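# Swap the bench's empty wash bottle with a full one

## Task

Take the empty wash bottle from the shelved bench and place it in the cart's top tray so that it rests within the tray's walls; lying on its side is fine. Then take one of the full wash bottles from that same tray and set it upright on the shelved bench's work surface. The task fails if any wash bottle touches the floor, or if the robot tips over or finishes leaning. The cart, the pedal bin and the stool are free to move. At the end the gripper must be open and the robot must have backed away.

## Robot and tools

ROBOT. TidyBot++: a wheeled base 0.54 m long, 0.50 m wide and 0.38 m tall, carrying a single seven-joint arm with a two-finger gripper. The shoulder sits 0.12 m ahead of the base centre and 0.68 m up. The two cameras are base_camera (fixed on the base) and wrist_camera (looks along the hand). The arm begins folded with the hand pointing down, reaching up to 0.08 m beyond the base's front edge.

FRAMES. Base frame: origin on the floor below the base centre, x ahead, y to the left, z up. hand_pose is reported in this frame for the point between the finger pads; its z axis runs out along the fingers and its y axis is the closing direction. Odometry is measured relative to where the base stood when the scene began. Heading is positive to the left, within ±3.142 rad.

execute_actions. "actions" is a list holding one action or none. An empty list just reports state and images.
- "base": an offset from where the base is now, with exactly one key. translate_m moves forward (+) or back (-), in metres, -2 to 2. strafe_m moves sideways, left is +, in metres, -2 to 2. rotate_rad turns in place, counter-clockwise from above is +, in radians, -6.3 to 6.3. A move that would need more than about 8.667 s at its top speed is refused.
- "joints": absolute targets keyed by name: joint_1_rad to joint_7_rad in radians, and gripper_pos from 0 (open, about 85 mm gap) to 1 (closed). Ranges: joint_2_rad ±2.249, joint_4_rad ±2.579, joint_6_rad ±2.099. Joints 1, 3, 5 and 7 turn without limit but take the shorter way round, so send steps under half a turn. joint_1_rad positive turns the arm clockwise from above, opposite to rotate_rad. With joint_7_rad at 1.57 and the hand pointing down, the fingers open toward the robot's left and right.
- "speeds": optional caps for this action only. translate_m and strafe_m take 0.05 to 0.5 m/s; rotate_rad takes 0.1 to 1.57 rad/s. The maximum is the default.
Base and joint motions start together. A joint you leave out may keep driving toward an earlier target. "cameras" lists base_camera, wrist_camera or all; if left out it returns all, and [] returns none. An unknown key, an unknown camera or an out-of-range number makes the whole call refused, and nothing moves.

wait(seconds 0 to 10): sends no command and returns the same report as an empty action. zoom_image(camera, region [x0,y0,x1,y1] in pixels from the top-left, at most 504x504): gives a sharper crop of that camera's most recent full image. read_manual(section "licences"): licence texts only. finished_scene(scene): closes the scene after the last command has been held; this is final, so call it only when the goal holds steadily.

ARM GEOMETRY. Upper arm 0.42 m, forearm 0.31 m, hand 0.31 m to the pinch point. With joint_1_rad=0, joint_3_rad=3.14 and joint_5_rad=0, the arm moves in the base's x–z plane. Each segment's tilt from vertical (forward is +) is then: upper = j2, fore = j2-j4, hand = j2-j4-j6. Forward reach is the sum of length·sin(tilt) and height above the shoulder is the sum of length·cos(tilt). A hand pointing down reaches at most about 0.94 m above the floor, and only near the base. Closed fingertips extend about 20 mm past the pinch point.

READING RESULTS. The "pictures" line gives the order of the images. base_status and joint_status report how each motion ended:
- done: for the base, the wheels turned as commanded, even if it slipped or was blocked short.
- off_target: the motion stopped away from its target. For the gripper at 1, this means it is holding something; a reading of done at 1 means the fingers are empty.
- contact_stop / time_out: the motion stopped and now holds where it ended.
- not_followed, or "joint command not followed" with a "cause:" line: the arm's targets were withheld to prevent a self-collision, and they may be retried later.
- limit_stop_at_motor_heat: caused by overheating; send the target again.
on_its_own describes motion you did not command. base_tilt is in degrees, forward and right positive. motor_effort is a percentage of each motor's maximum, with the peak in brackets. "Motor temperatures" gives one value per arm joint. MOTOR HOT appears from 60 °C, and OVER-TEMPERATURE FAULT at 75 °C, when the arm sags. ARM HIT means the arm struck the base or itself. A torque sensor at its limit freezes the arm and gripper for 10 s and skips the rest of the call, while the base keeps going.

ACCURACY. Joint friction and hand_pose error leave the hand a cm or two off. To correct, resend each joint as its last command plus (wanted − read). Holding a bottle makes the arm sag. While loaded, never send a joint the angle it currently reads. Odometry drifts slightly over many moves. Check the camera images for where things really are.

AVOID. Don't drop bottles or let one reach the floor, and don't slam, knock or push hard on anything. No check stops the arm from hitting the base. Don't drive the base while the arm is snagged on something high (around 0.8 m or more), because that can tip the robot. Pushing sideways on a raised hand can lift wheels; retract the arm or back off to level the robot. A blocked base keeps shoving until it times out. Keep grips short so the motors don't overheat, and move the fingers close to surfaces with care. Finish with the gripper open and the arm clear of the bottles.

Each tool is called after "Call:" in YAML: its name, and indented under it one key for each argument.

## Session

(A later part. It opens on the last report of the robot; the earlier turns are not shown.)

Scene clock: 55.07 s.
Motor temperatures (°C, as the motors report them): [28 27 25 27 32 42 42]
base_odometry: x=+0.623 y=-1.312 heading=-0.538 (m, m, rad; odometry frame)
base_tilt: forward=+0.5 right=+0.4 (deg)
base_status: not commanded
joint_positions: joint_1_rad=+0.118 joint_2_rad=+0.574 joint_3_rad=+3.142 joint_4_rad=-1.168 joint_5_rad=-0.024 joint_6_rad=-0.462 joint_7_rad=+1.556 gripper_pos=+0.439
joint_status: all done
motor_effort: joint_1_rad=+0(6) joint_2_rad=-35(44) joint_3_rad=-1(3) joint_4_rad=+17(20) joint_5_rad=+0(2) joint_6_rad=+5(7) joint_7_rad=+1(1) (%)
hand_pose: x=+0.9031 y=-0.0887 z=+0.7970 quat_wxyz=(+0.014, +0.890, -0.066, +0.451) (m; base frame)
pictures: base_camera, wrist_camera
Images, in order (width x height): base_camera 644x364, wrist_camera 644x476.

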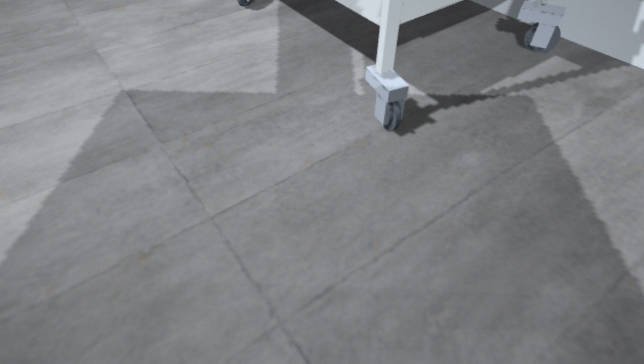

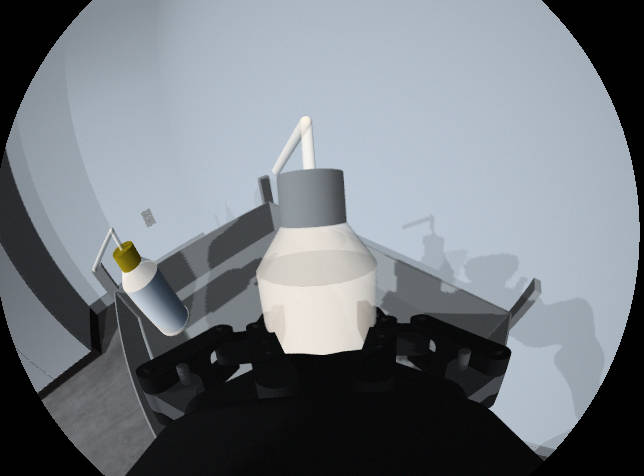

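Call:
execute_actions:
  actions:
    - {"joints":{"gripper_pos":0,"joint_2_rad":0.57}}
  cameras: ["wrist_camera"]

Call:
execute_actions:
  actions:
    - {"joints":{"joint_2_rad":0.3,"joint_4_rad":-1.25,"joint_6_rad":-1.0}}
  cameras: ["wrist_camera"]

Scene clock: 56.37 s.
Motor temperatures (°C, as the motors report them): [28 27 25 27 32 42 42]
base_odometry: x=+0.623 y=-1.312 heading=-0.538 (m, m, rad; odometry frame)
base_tilt: forward=+0.4 right=+0.3 (deg)
base_status: not commanded
joint_positions: joint_1_rad=+0.118 joint_2_rad=+0.572 joint_3_rad=+3.142 joint_4_rad=-1.170 joint_5_rad=-0.024 joint_6_rad=-0.462 joint_7_rad=+1.556 gripper_pos=+0.000
joint_status: all done
motor_effort: joint_1_rad=+0(1) joint_2_rad=-40(43) joint_3_rad=-1(1) joint_4_rad=+19(21) joint_5_rad=+0(1) joint_6_rad=+6(7) joint_7_rad=+0(0) (%)
hand_pose: x=+0.9024 y=-0.0886 z=+0.7973 quat_wxyz=(+0.014, +0.890, -0.066, +0.451) (m; base frame)
pictures: wrist_camera
Images, in order (width x height): wrist_camera 644x476.

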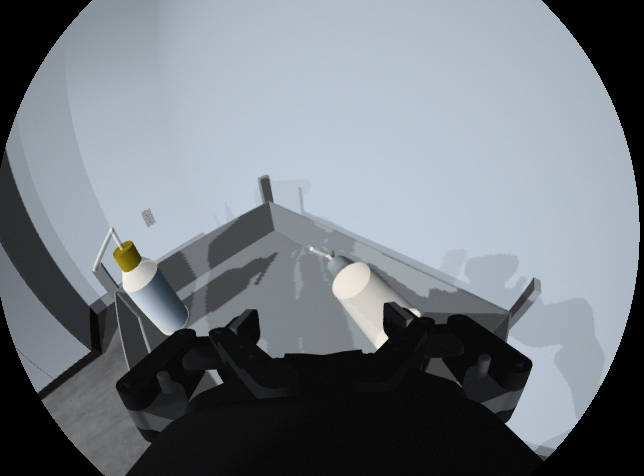

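Scene clock: 57.97 s.
Motor temperatures (°C, as the motors report them): [28 27 25 27 32 42 42]
base_odometry: x=+0.623 y=-1.312 heading=-0.538 (m, m, rad; odometry frame)
base_tilt: forward=+0.4 right=+0.4 (deg)
base_status: not commanded
joint_positions: joint_1_rad=+0.118 joint_2_rad=+0.297 joint_3_rad=+3.142 joint_4_rad=-1.232 joint_5_rad=-0.024 joint_6_rad=-0.960 joint_7_rad=+1.556 gripper_pos=+0.000
joint_status: all done
motor_effort: joint_1_rad=-1(0) joint_2_rad=-31(44) joint_3_rad=-1(1) joint_4_rad=+20(20) joint_5_rad=+0(0) joint_6_rad=+5(6) joint_7_rad=+1(0) (%)
hand_pose: x=+0.7416 y=-0.0667 z=+0.8500 quat_wxyz=(+0.005, +0.945, -0.066, +0.321) (m; base frame)
pictures: wrist_camera
Images, in order (width x height): wrist_camera 644x476.

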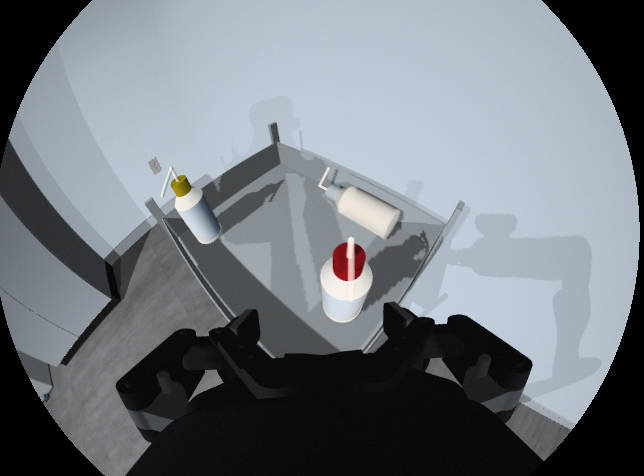

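Call:
execute_actions:
  actions:
    - {"joints":{"joint_1_rad":0.17,"joint_2_rad":0.07,"joint_4_rad":-1.91,"joint_6_rad":-0.04}}
  cameras: ["wrist_camera"]

Scene clock: 60.70 s.
Motor temperatures (°C, as the motors report them): [28 27 25 27 32 42 42]
base_odometry: x=+0.623 y=-1.312 heading=-0.538 (m, m, rad; odometry frame)
base_tilt: forward=+0.4 right=+0.4 (deg)
base_status: not commanded
joint_positions: joint_1_rad=+0.140 joint_2_rad=+0.090 joint_3_rad=+3.142 joint_4_rad=-1.894 joint_5_rad=-0.024 joint_6_rad=-0.082 joint_7_rad=+1.556 gripper_pos=+0.000
joint_status: all done
motor_effort: joint_1_rad=+0(0) joint_2_rad=-24(32) joint_3_rad=-1(1) joint_4_rad=+19(20) joint_5_rad=+1(0) joint_6_rad=+7(8) joint_7_rad=+0(0) (%)
hand_pose: x=+0.7129 y=-0.0821 z=+0.8263 quat_wxyz=(+0.025, +0.856, -0.076, +0.511) (m; base frame)
pictures: wrist_camera
Images, in order (width x height): wrist_camera 644x476.

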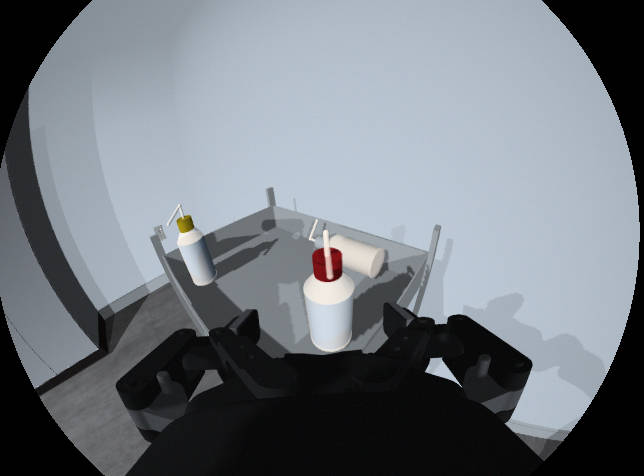

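Call:
execute_actions:
  actions:
    - {"joints":{"joint_1_rad":0.19,"joint_2_rad":0.2,"joint_4_rad":-1.8,"joint_6_rad":-0.04}}
  cameras: ["wrist_camera"]

Call:
execute_actions:
  actions:
    - {"joints":{"joint_2_rad":0.3,"joint_4_rad":-1.7}}
  cameras: ["wrist_camera"]

Scene clock: 62.27 s.
Motor temperatures (°C, as the motors report them): [28 27 25 27 32 42 42]
base_odometry: x=+0.623 y=-1.312 heading=-0.538 (m, m, rad; odometry frame)
base_tilt: forward=+0.4 right=+0.4 (deg)
base_status: not commanded
joint_positions: joint_1_rad=+0.161 joint_2_rad=+0.189 joint_3_rad=+3.142 joint_4_rad=-1.813 joint_5_rad=-0.024 joint_6_rad=-0.082 joint_7_rad=+1.556 gripper_pos=+0.000
joint_status: all done
motor_effort: joint_1_rad=+0(1) joint_2_rad=-28(28) joint_3_rad=-1(1) joint_4_rad=+19(21) joint_5_rad=+0(0) joint_6_rad=+7(8) joint_7_rad=+0(0) (%)
hand_pose: x=+0.7469 y=-0.1007 z=+0.8110 quat_wxyz=(+0.030, +0.859, -0.086, +0.504) (m; base frame)
pictures: wrist_camera
Images, in order (width x height): wrist_camera 644x476.

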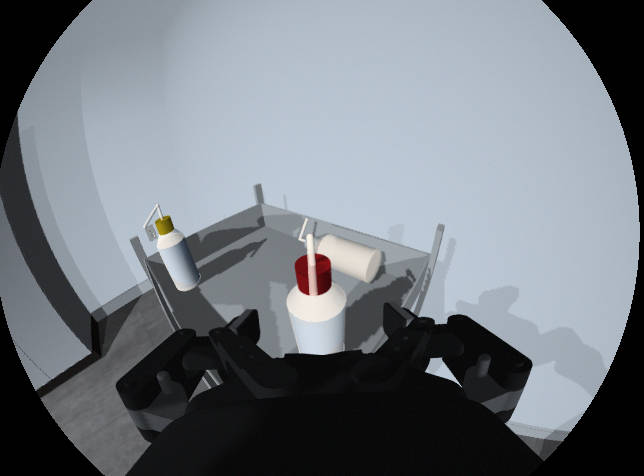

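Scene clock: 63.23 s.
Motor temperatures (°C, as the motors report them): [28 27 25 27 32 42 42]
base_odometry: x=+0.623 y=-1.312 heading=-0.538 (m, m, rad; odometry frame)
base_tilt: forward=+0.4 right=+0.3 (deg)
base_status: not commanded
joint_positions: joint_1_rad=+0.161 joint_2_rad=+0.287 joint_3_rad=+3.142 joint_4_rad=-1.712 joint_5_rad=-0.024 joint_6_rad=-0.082 joint_7_rad=+1.556 gripper_pos=+0.000
joint_status: all done
motor_effort: joint_1_rad=+0(0) joint_2_rad=-31(33) joint_3_rad=-1(1) joint_4_rad=+19(20) joint_5_rad=+0(1) joint_6_rad=+8(8) joint_7_rad=+0(0) (%)
hand_pose: x=+0.7874 y=-0.1073 z=+0.8028 quat_wxyz=(+0.031, +0.858, -0.086, +0.505) (m; base frame)
pictures: wrist_camera
Images, in order (width x height): wrist_camera 644x476.

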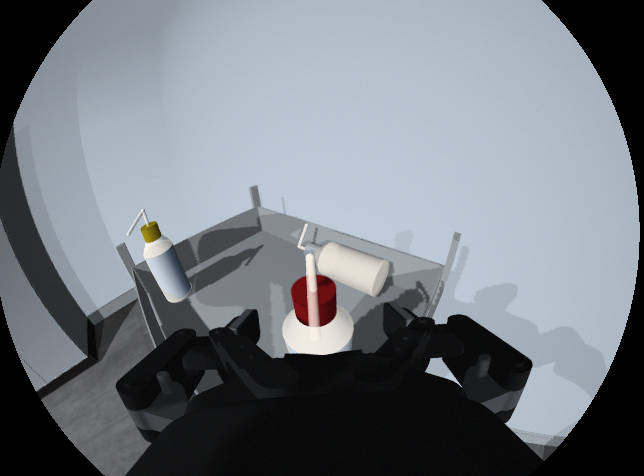

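Call:
execute_actions:
  actions:
    - {"joints":{"joint_2_rad":0.43,"joint_4_rad":-1.6}}
  cameras: ["wrist_camera"]

Scene clock: 65.00 s.
Motor temperatures (°C, as the motors report them): [28 27 25 27 32 42 42]
base_odometry: x=+0.623 y=-1.312 heading=-0.538 (m, m, rad; odometry frame)
base_tilt: forward=+0.5 right=+0.4 (deg)
base_status: not commanded
joint_positions: joint_1_rad=+0.161 joint_2_rad=+0.422 joint_3_rad=+3.142 joint_4_rad=-1.614 joint_5_rad=-0.024 joint_6_rad=-0.081 joint_7_rad=+1.556 gripper_pos=+0.000
joint_status: all done
motor_effort: joint_1_rad=-1(1) joint_2_rad=-35(38) joint_3_rad=-1(1) joint_4_rad=+18(20) joint_5_rad=+1(0) joint_6_rad=+7(8) joint_7_rad=+0(0) (%)
hand_pose: x=+0.8290 y=-0.1141 z=+0.7624 quat_wxyz=(+0.030, +0.868, -0.087, +0.489) (m; base frame)
pictures: wrist_camera
Images, in order (width x height): wrist_camera 644x476.

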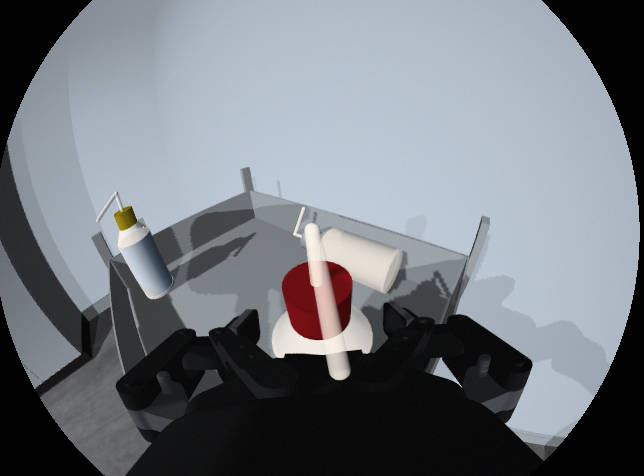

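Call:
execute_actions:
  actions:
    - {"joints":{"gripper_pos":1}}
  cameras: ["wrist_camera"]

Call:
execute_actions:
  actions:
    - {"joints":{"joint_2_rad":0.2,"joint_4_rad":-1.6,"joint_6_rad":-0.27}}
  cameras: ["wrist_camera"]

Scene clock: 66.33 s.
Motor temperatures (°C, as the motors report them): [28 27 25 27 32 42 42]
base_odometry: x=+0.623 y=-1.312 heading=-0.538 (m, m, rad; odometry frame)
base_tilt: forward=+0.4 right=+0.3 (deg)
base_status: not commanded
joint_positions: joint_1_rad=+0.162 joint_2_rad=+0.423 joint_3_rad=+3.142 joint_4_rad=-1.613 joint_5_rad=-0.024 joint_6_rad=-0.080 joint_7_rad=+1.556 gripper_pos=+0.397
joint_status: gripper_pos off_target (ended at +0.397, target +1.000)
motor_effort: joint_1_rad=-1(0) joint_2_rad=-35(37) joint_3_rad=-1(1) joint_4_rad=+20(21) joint_5_rad=+0(1) joint_6_rad=+8(9) joint_7_rad=+0(1) (%)
hand_pose: x=+0.8298 y=-0.1143 z=+0.7631 quat_wxyz=(+0.030, +0.867, -0.087, +0.490) (m; base frame)
pictures: wrist_camera
Images, in order (width x height): wrist_camera 644x476.

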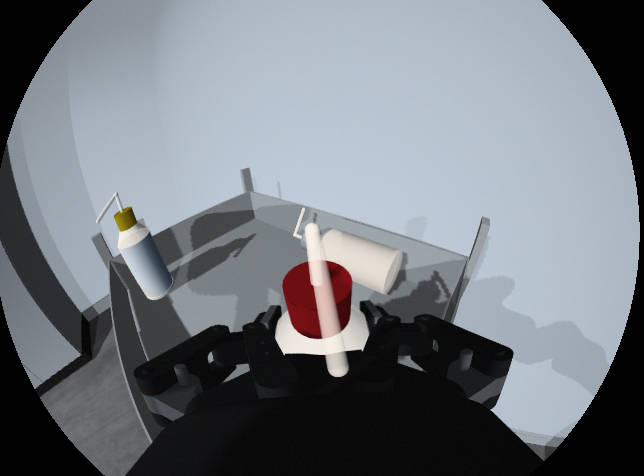

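Scene clock: 67.60 s.
Motor temperatures (°C, as the motors report them): [28 27 25 27 32 42 42]
base_odometry: x=+0.623 y=-1.312 heading=-0.538 (m, m, rad; odometry frame)
base_tilt: forward=+0.5 right=+0.3 (deg)
base_status: not commanded
joint_positions: joint_1_rad=+0.162 joint_2_rad=+0.216 joint_3_rad=+3.142 joint_4_rad=-1.613 joint_5_rad=-0.024 joint_6_rad=-0.242 joint_7_rad=+1.556 gripper_pos=+0.397
joint_status: all done
motor_effort: joint_1_rad=-1(0) joint_2_rad=-33(42) joint_3_rad=-1(1) joint_4_rad=+23(24) joint_5_rad=+1(0) joint_6_rad=+10(10) joint_7_rad=+0(0) (%)
hand_pose: x=+0.7780 y=-0.1047 z=+0.8637 quat_wxyz=(+0.029, +0.856, -0.084, +0.510) (m; base frame)
pictures: wrist_camera
Images, in order (width x height): wrist_camera 644x476.

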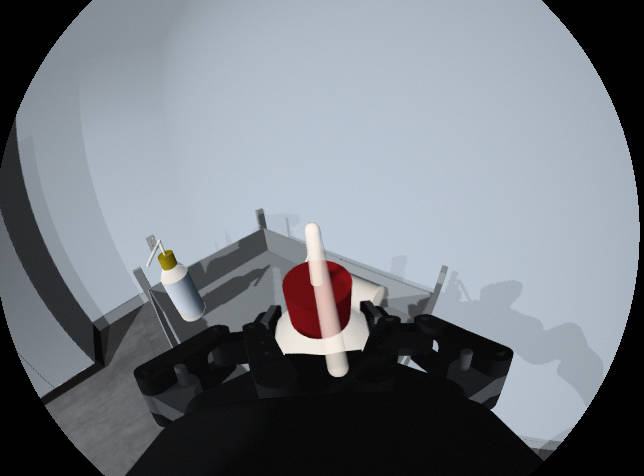

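Call:
execute_actions:
  actions:
    - {"joints":{"joint_2_rad":0.05,"joint_4_rad":-1.3,"joint_6_rad":-0.75}}
  cameras: []

Call:
execute_actions:
  actions:
    - {"base":{"translate_m":-0.6},"speeds":{"translate_m":0.3},"joints":{"joint_1_rad":0}}
  cameras: []

Call:
execute_actions:
  actions:
    - {"base":{"rotate_rad":-2.6},"speeds":{"rotate_rad":1.0},"joints":{"joint_2_rad":0.5,"joint_4_rad":-0.42,"joint_6_rad":-1.2}}

Scene clock: 69.33 s.
Motor temperatures (°C, as the motors report them): [28 27 25 27 32 42 42]
base_odometry: x=+0.623 y=-1.312 heading=-0.538 (m, m, rad; odometry frame)
base_tilt: forward=+0.4 right=+0.3 (deg)
base_status: not commanded
joint_positions: joint_1_rad=+0.162 joint_2_rad=+0.065 joint_3_rad=+3.142 joint_4_rad=-1.321 joint_5_rad=-0.024 joint_6_rad=-0.722 joint_7_rad=+1.556 gripper_pos=+0.397
joint_status: all done
motor_effort: joint_1_rad=+0(1) joint_2_rad=-27(35) joint_3_rad=-1(1) joint_4_rad=+23(25) joint_5_rad=+0(0) joint_6_rad=+10(10) joint_7_rad=+0(1) (%)
hand_pose: x=+0.7160 y=-0.0914 z=+1.0006 quat_wxyz=(+0.025, +0.865, -0.081, +0.494) (m; base frame)
pictures: none
No camera images: the call's "cameras" was empty. Leave "cameras" out to get every camera's image.

Scene clock: 72.30 s.
Motor temperatures (°C, as the motors report them): [28 27 25 27 32 42 42]
base_odometry: x=+0.108 y=-1.005 heading=-0.537 (m, m, rad; odometry frame)
base_tilt: forward=+0.5 right=+0.4 (deg)
base_status: done
joint_positions: joint_1_rad=+0.017 joint_2_rad=+0.064 joint_3_rad=+3.140 joint_4_rad=-1.321 joint_5_rad=-0.022 joint_6_rad=-0.726 joint_7_rad=+1.556 gripper_pos=+0.397
joint_status: all done
motor_effort: joint_1_rad=-1(4) joint_2_rad=-26(32) joint_3_rad=-1(3) joint_4_rad=+23(24) joint_5_rad=+0(2) joint_6_rad=+9(10) joint_7_rad=+0(1) (%)
hand_pose: x=+0.7220 y=-0.0035 z=+0.9996 quat_wxyz=(-0.010, +0.870, -0.017, +0.493) (m; base frame)
pictures: none
No camera images: the call's "cameras" was empty. Leave "cameras" out to get every camera's image.

Scene clock: 76.03 s.
Motor temperatures (°C, as the motors report them): [28 27 25 27 32 42 42]
base_odometry: x=+0.108 y=-1.005 heading=-3.137 (m, m, rad; odometry frame)
base_tilt: forward=+0.5 right=+0.3 (deg)
base_status: done
joint_positions: joint_1_rad=+0.011 joint_2_rad=+0.515 joint_3_rad=+3.139 joint_4_rad=-0.453 joint_5_rad=-0.014 joint_6_rad=-1.171 joint_7_rad=+1.556 gripper_pos=+0.397
joint_status: all done
motor_effort: joint_1_rad=+0(6) joint_2_rad=-42(44) joint_3_rad=-1(3) joint_4_rad=+21(24) joint_5_rad=+1(1) joint_6_rad=+10(11) joint_7_rad=+1(0) (%)
hand_pose: x=+0.8475 y=-0.0015 z=+1.0592 quat_wxyz=(-0.009, +0.877, -0.010, +0.481) (m; base frame)
pictures: base_camera, wrist_camera
Images, in order (width x height): base_camera 644x364, wrist_camera 644x476.

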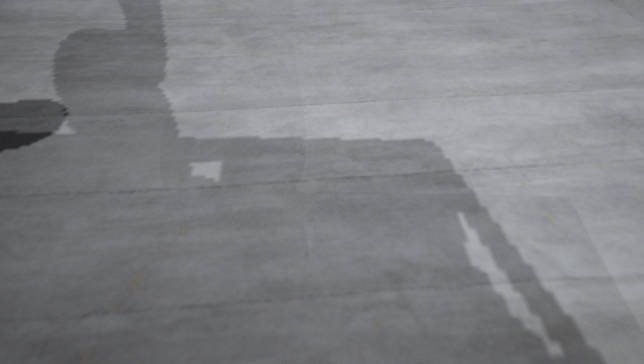

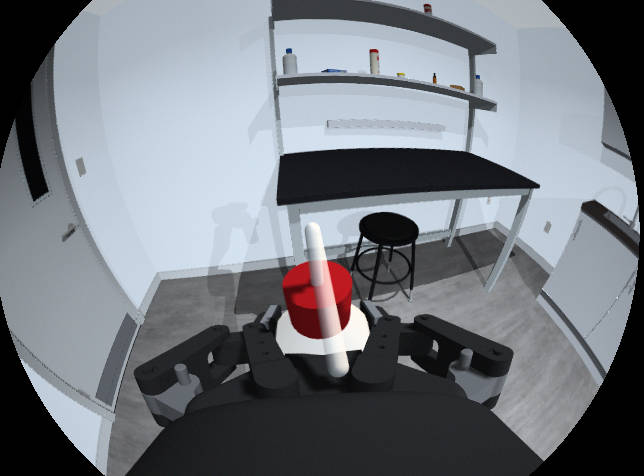

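Call:
execute_actions:
  actions:
    - {"base":{"strafe_m":-0.2},"speeds":{"strafe_m":0.3}}
  cameras: []

Call:
execute_actions:
  actions:
    - {"base":{"translate_m":0.76},"speeds":{"translate_m":0.3}}

Scene clock: 78.07 s.
Motor temperatures (°C, as the motors report them): [28 27 25 27 32 42 42]
base_odometry: x=+0.107 y=-0.805 heading=-3.138 (m, m, rad; odometry frame)
base_tilt: forward=+0.4 right=+0.4 (deg)
base_status: done
joint_positions: joint_1_rad=+0.008 joint_2_rad=+0.515 joint_3_rad=+3.139 joint_4_rad=-0.452 joint_5_rad=-0.014 joint_6_rad=-1.171 joint_7_rad=+1.556 gripper_pos=+0.397
joint_status: not commanded
motor_effort: joint_1_rad=-1(4) joint_2_rad=-41(43) joint_3_rad=-1(3) joint_4_rad=+20(22) joint_5_rad=+1(0) joint_6_rad=+9(9) joint_7_rad=+0(0) (%)
hand_pose: x=+0.8474 y=+0.0003 z=+1.0594 quat_wxyz=(-0.009, +0.877, -0.009, +0.481) (m; base frame)
pictures: none
No camera images: the call's "cameras" was empty. Leave "cameras" out to get every camera's image.

Scene clock: 81.57 s.
Motor temperatures (°C, as the motors report them): [28 27 25 27 32 42 42]
base_odometry: x=-0.653 y=-0.807 heading=-3.139 (m, m, rad; odometry frame)
base_tilt: forward=+0.4 right=+0.3 (deg)
base_status: done
joint_positions: joint_1_rad=+0.008 joint_2_rad=+0.518 joint_3_rad=+3.139 joint_4_rad=-0.449 joint_5_rad=-0.014 joint_6_rad=-1.174 joint_7_rad=+1.556 gripper_pos=+0.397
joint_status: not commanded
motor_effort: joint_1_rad=-1(5) joint_2_rad=-41(45) joint_3_rad=-1(2) joint_4_rad=+20(21) joint_5_rad=+0(1) joint_6_rad=+10(10) joint_7_rad=+0(0) (%)
hand_pose: x=+0.8480 y=+0.0003 z=+1.0578 quat_wxyz=(-0.009, +0.877, -0.009, +0.479) (m; base frame)
pictures: base_camera, wrist_camera
Images, in order (width x height): base_camera 644x364, wrist_camera 644x476.

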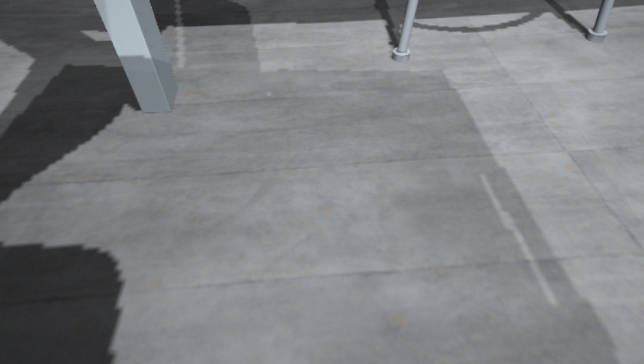

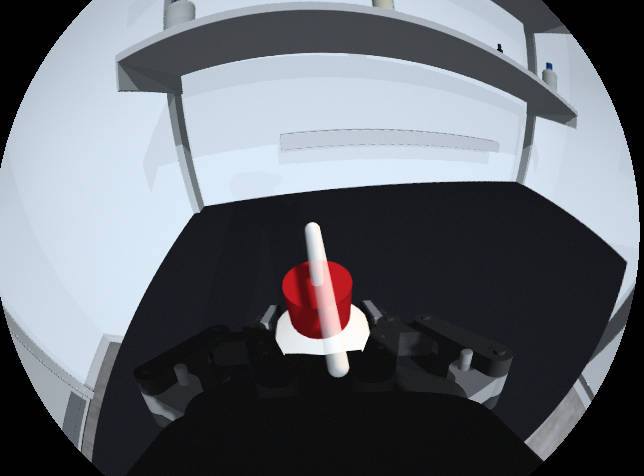

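Call:
execute_actions:
  actions:
    - {"base":{"translate_m":0.08},"speeds":{"translate_m":0.1},"joints":{"joint_2_rad":0.56,"joint_6_rad":-1.14}}
  cameras: []

Call:
execute_actions:
  actions:
    - {"joints":{"joint_2_rad":0.6,"joint_6_rad":-1.1}}
  cameras: ["wrist_camera"]

Scene clock: 83.30 s.
Motor temperatures (°C, as the motors report them): [28 28 25 27 32 42 42]
base_odometry: x=-0.734 y=-0.807 heading=-3.139 (m, m, rad; odometry frame)
base_tilt: forward=+0.4 right=+0.3 (deg)
base_status: done
joint_positions: joint_1_rad=+0.008 joint_2_rad=+0.576 joint_3_rad=+3.139 joint_4_rad=-0.443 joint_5_rad=-0.014 joint_6_rad=-1.175 joint_7_rad=+1.556 gripper_pos=+0.397
joint_status: all done
motor_effort: joint_1_rad=-1(3) joint_2_rad=-42(48) joint_3_rad=-1(2) joint_4_rad=+20(22) joint_5_rad=+1(0) joint_6_rad=+9(10) joint_7_rad=+0(1) (%)
hand_pose: x=+0.8687 y=+0.0001 z=+1.0179 quat_wxyz=(-0.009, +0.890, -0.009, +0.456) (m; base frame)
pictures: none
No camera images: the call's "cameras" was empty. Leave "cameras" out to get every camera's image.

Scene clock: 84.03 s.
Motor temperatures (°C, as the motors report them): [28 28 25 27 32 42 42]
base_odometry: x=-0.734 y=-0.807 heading=-3.139 (m, m, rad; odometry frame)
base_tilt: forward=+0.5 right=+0.3 (deg)
base_status: not commanded
joint_positions: joint_1_rad=+0.008 joint_2_rad=+0.589 joint_3_rad=+3.139 joint_4_rad=-0.440 joint_5_rad=-0.014 joint_6_rad=-1.149 joint_7_rad=+1.556 gripper_pos=+0.397
joint_status: all done
motor_effort: joint_1_rad=+0(0) joint_2_rad=-42(43) joint_3_rad=-1(1) joint_4_rad=+20(21) joint_5_rad=+1(0) joint_6_rad=+9(9) joint_7_rad=+0(0) (%)
hand_pose: x=+0.8777 y=+0.0000 z=+1.0164 quat_wxyz=(-0.009, +0.886, -0.009, +0.463) (m; base frame)
pictures: wrist_camera
Images, in order (width x height): wrist_camera 644x476.

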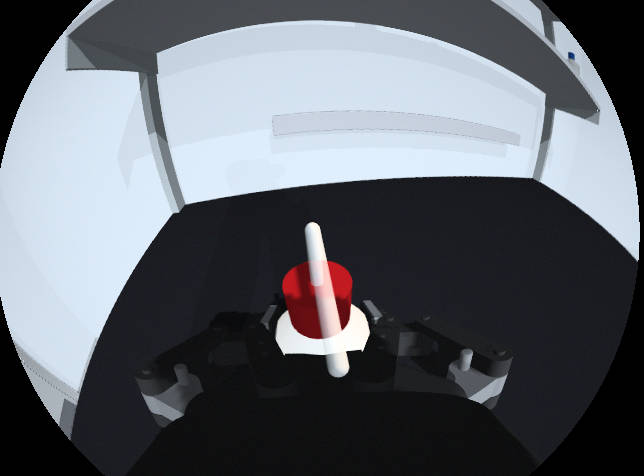

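Call:
execute_actions:
  actions:
    - {"joints":{"joint_2_rad":0.66,"joint_6_rad":-0.99}}
  cameras: []

Scene clock: 84.97 s.
Motor temperatures (°C, as the motors report them): [28 28 25 27 32 42 42]
base_odometry: x=-0.734 y=-0.807 heading=-3.139 (m, m, rad; odometry frame)
base_tilt: forward=+0.5 right=+0.3 (deg)
base_status: not commanded
joint_positions: joint_1_rad=+0.008 joint_2_rad=+0.636 joint_3_rad=+3.139 joint_4_rad=-0.433 joint_5_rad=-0.014 joint_6_rad=-1.025 joint_7_rad=+1.556 gripper_pos=+0.397
joint_status: all done
motor_effort: joint_1_rad=-1(1) joint_2_rad=-40(43) joint_3_rad=-1(1) joint_4_rad=+18(20) joint_5_rad=+1(1) joint_6_rad=+7(9) joint_7_rad=+1(1) (%)
hand_pose: x=+0.9142 y=-0.0006 z=+1.0161 quat_wxyz=(-0.010, +0.866, -0.010, +0.500) (m; base frame)
pictures: none
No camera images: the call's "cameras" was empty. Leave "cameras" out to get every camera's image.

Call:
execute_actions:
  actions:
    - {"joints":{"joint_2_rad":0.70,"joint_6_rad":-0.99}}
  cameras: ["wrist_camera"]

Scene clock: 85.77 s.
Motor temperatures (°C, as the motors report them): [28 28 25 27 32 42 42]
base_odometry: x=-0.734 y=-0.807 heading=-3.139 (m, m, rad; odometry frame)
base_tilt: forward=+0.4 right=+0.3 (deg)
base_status: not commanded
joint_positions: joint_1_rad=+0.008 joint_2_rad=+0.646 joint_3_rad=+3.139 joint_4_rad=-0.419 joint_5_rad=-0.014 joint_6_rad=-1.023 joint_7_rad=+1.556 gripper_pos=+0.397
joint_status: joint_2_rad off_target (ended at +0.646, target +0.700); the others done
motor_effort: joint_1_rad=-1(0) joint_2_rad=-37(42) joint_3_rad=-1(1) joint_4_rad=+16(18) joint_5_rad=+1(1) joint_6_rad=+6(8) joint_7_rad=+0(1) (%)
hand_pose: x=+0.9179 y=-0.0006 z=+1.0158 quat_wxyz=(-0.010, +0.864, -0.010, +0.502) (m; base frame)
pictures: wrist_camera
Images, in order (width x height): wrist_camera 644x476.

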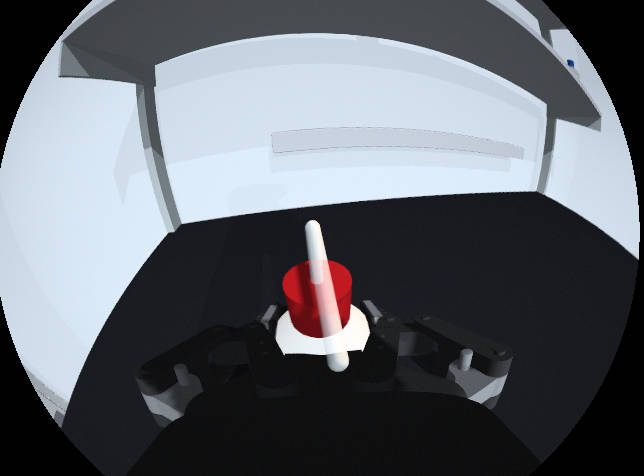

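In contact. Release.

Call:
execute_actions:
  actions:
    - {"joints":{"gripper_pos":0,"joint_2_rad":0.64}}
  cameras: ["wrist_camera"]

Call:
execute_actions:
  actions:
    - {"base":{"translate_m":-0.5},"speeds":{"translate_m":0.2}}
  cameras: ["wrist_camera"]

Scene clock: 87.03 s.
Motor temperatures (°C, as the motors report them): [28 28 25 27 32 42 42]
base_odometry: x=-0.734 y=-0.807 heading=-3.139 (m, m, rad; odometry frame)
base_tilt: forward=+0.4 right=+0.3 (deg)
base_status: not commanded
joint_positions: joint_1_rad=+0.008 joint_2_rad=+0.646 joint_3_rad=+3.139 joint_4_rad=-0.420 joint_5_rad=-0.014 joint_6_rad=-1.023 joint_7_rad=+1.556 gripper_pos=+0.000
joint_status: all done
motor_effort: joint_1_rad=+0(0) joint_2_rad=-41(44) joint_3_rad=-1(1) joint_4_rad=+18(20) joint_5_rad=+0(1) joint_6_rad=+7(8) joint_7_rad=+0(1) (%)
hand_pose: x=+0.9177 y=-0.0006 z=+1.0163 quat_wxyz=(-0.010, +0.864, -0.010, +0.503) (m; base frame)
pictures: wrist_camera
Images, in order (width x height): wrist_camera 644x476.

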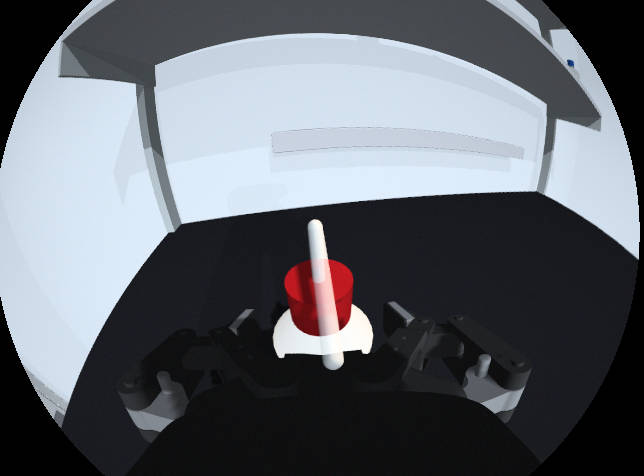

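Scene clock: 90.30 s.
Motor temperatures (°C, as the motors report them): [28 28 25 27 32 42 42]
base_odometry: x=-0.233 y=-0.805 heading=-3.139 (m, m, rad; odometry frame)
base_tilt: forward=+0.4 right=+0.4 (deg)
base_status: done
joint_positions: joint_1_rad=+0.008 joint_2_rad=+0.644 joint_3_rad=+3.139 joint_4_rad=-0.420 joint_5_rad=-0.014 joint_6_rad=-1.023 joint_7_rad=+1.556 gripper_pos=+0.000
joint_status: not commanded
motor_effort: joint_1_rad=+0(2) joint_2_rad=-42(48) joint_3_rad=-1(2) joint_4_rad=+18(20) joint_5_rad=+0(0) joint_6_rad=+7(8) joint_7_rad=+0(0) (%)
hand_pose: x=+0.9171 y=-0.0004 z=+1.0178 quat_wxyz=(-0.010, +0.864, -0.009, +0.503) (m; base frame)
pictures: wrist_camera
Images, in order (width x height): wrist_camera 644x476.

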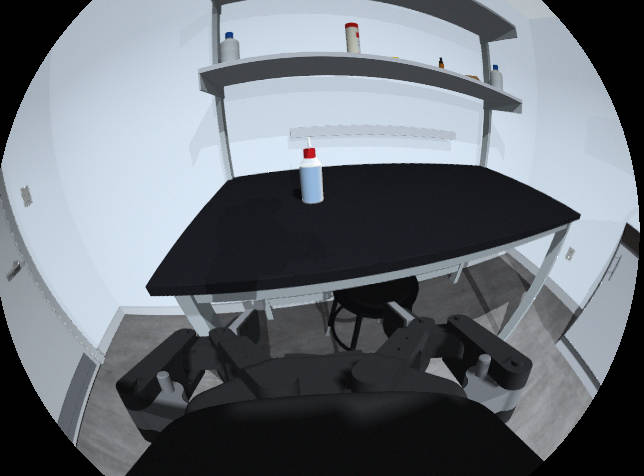

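Call:
finished_scene:
  scene: 1

The scene is finished: the task was done.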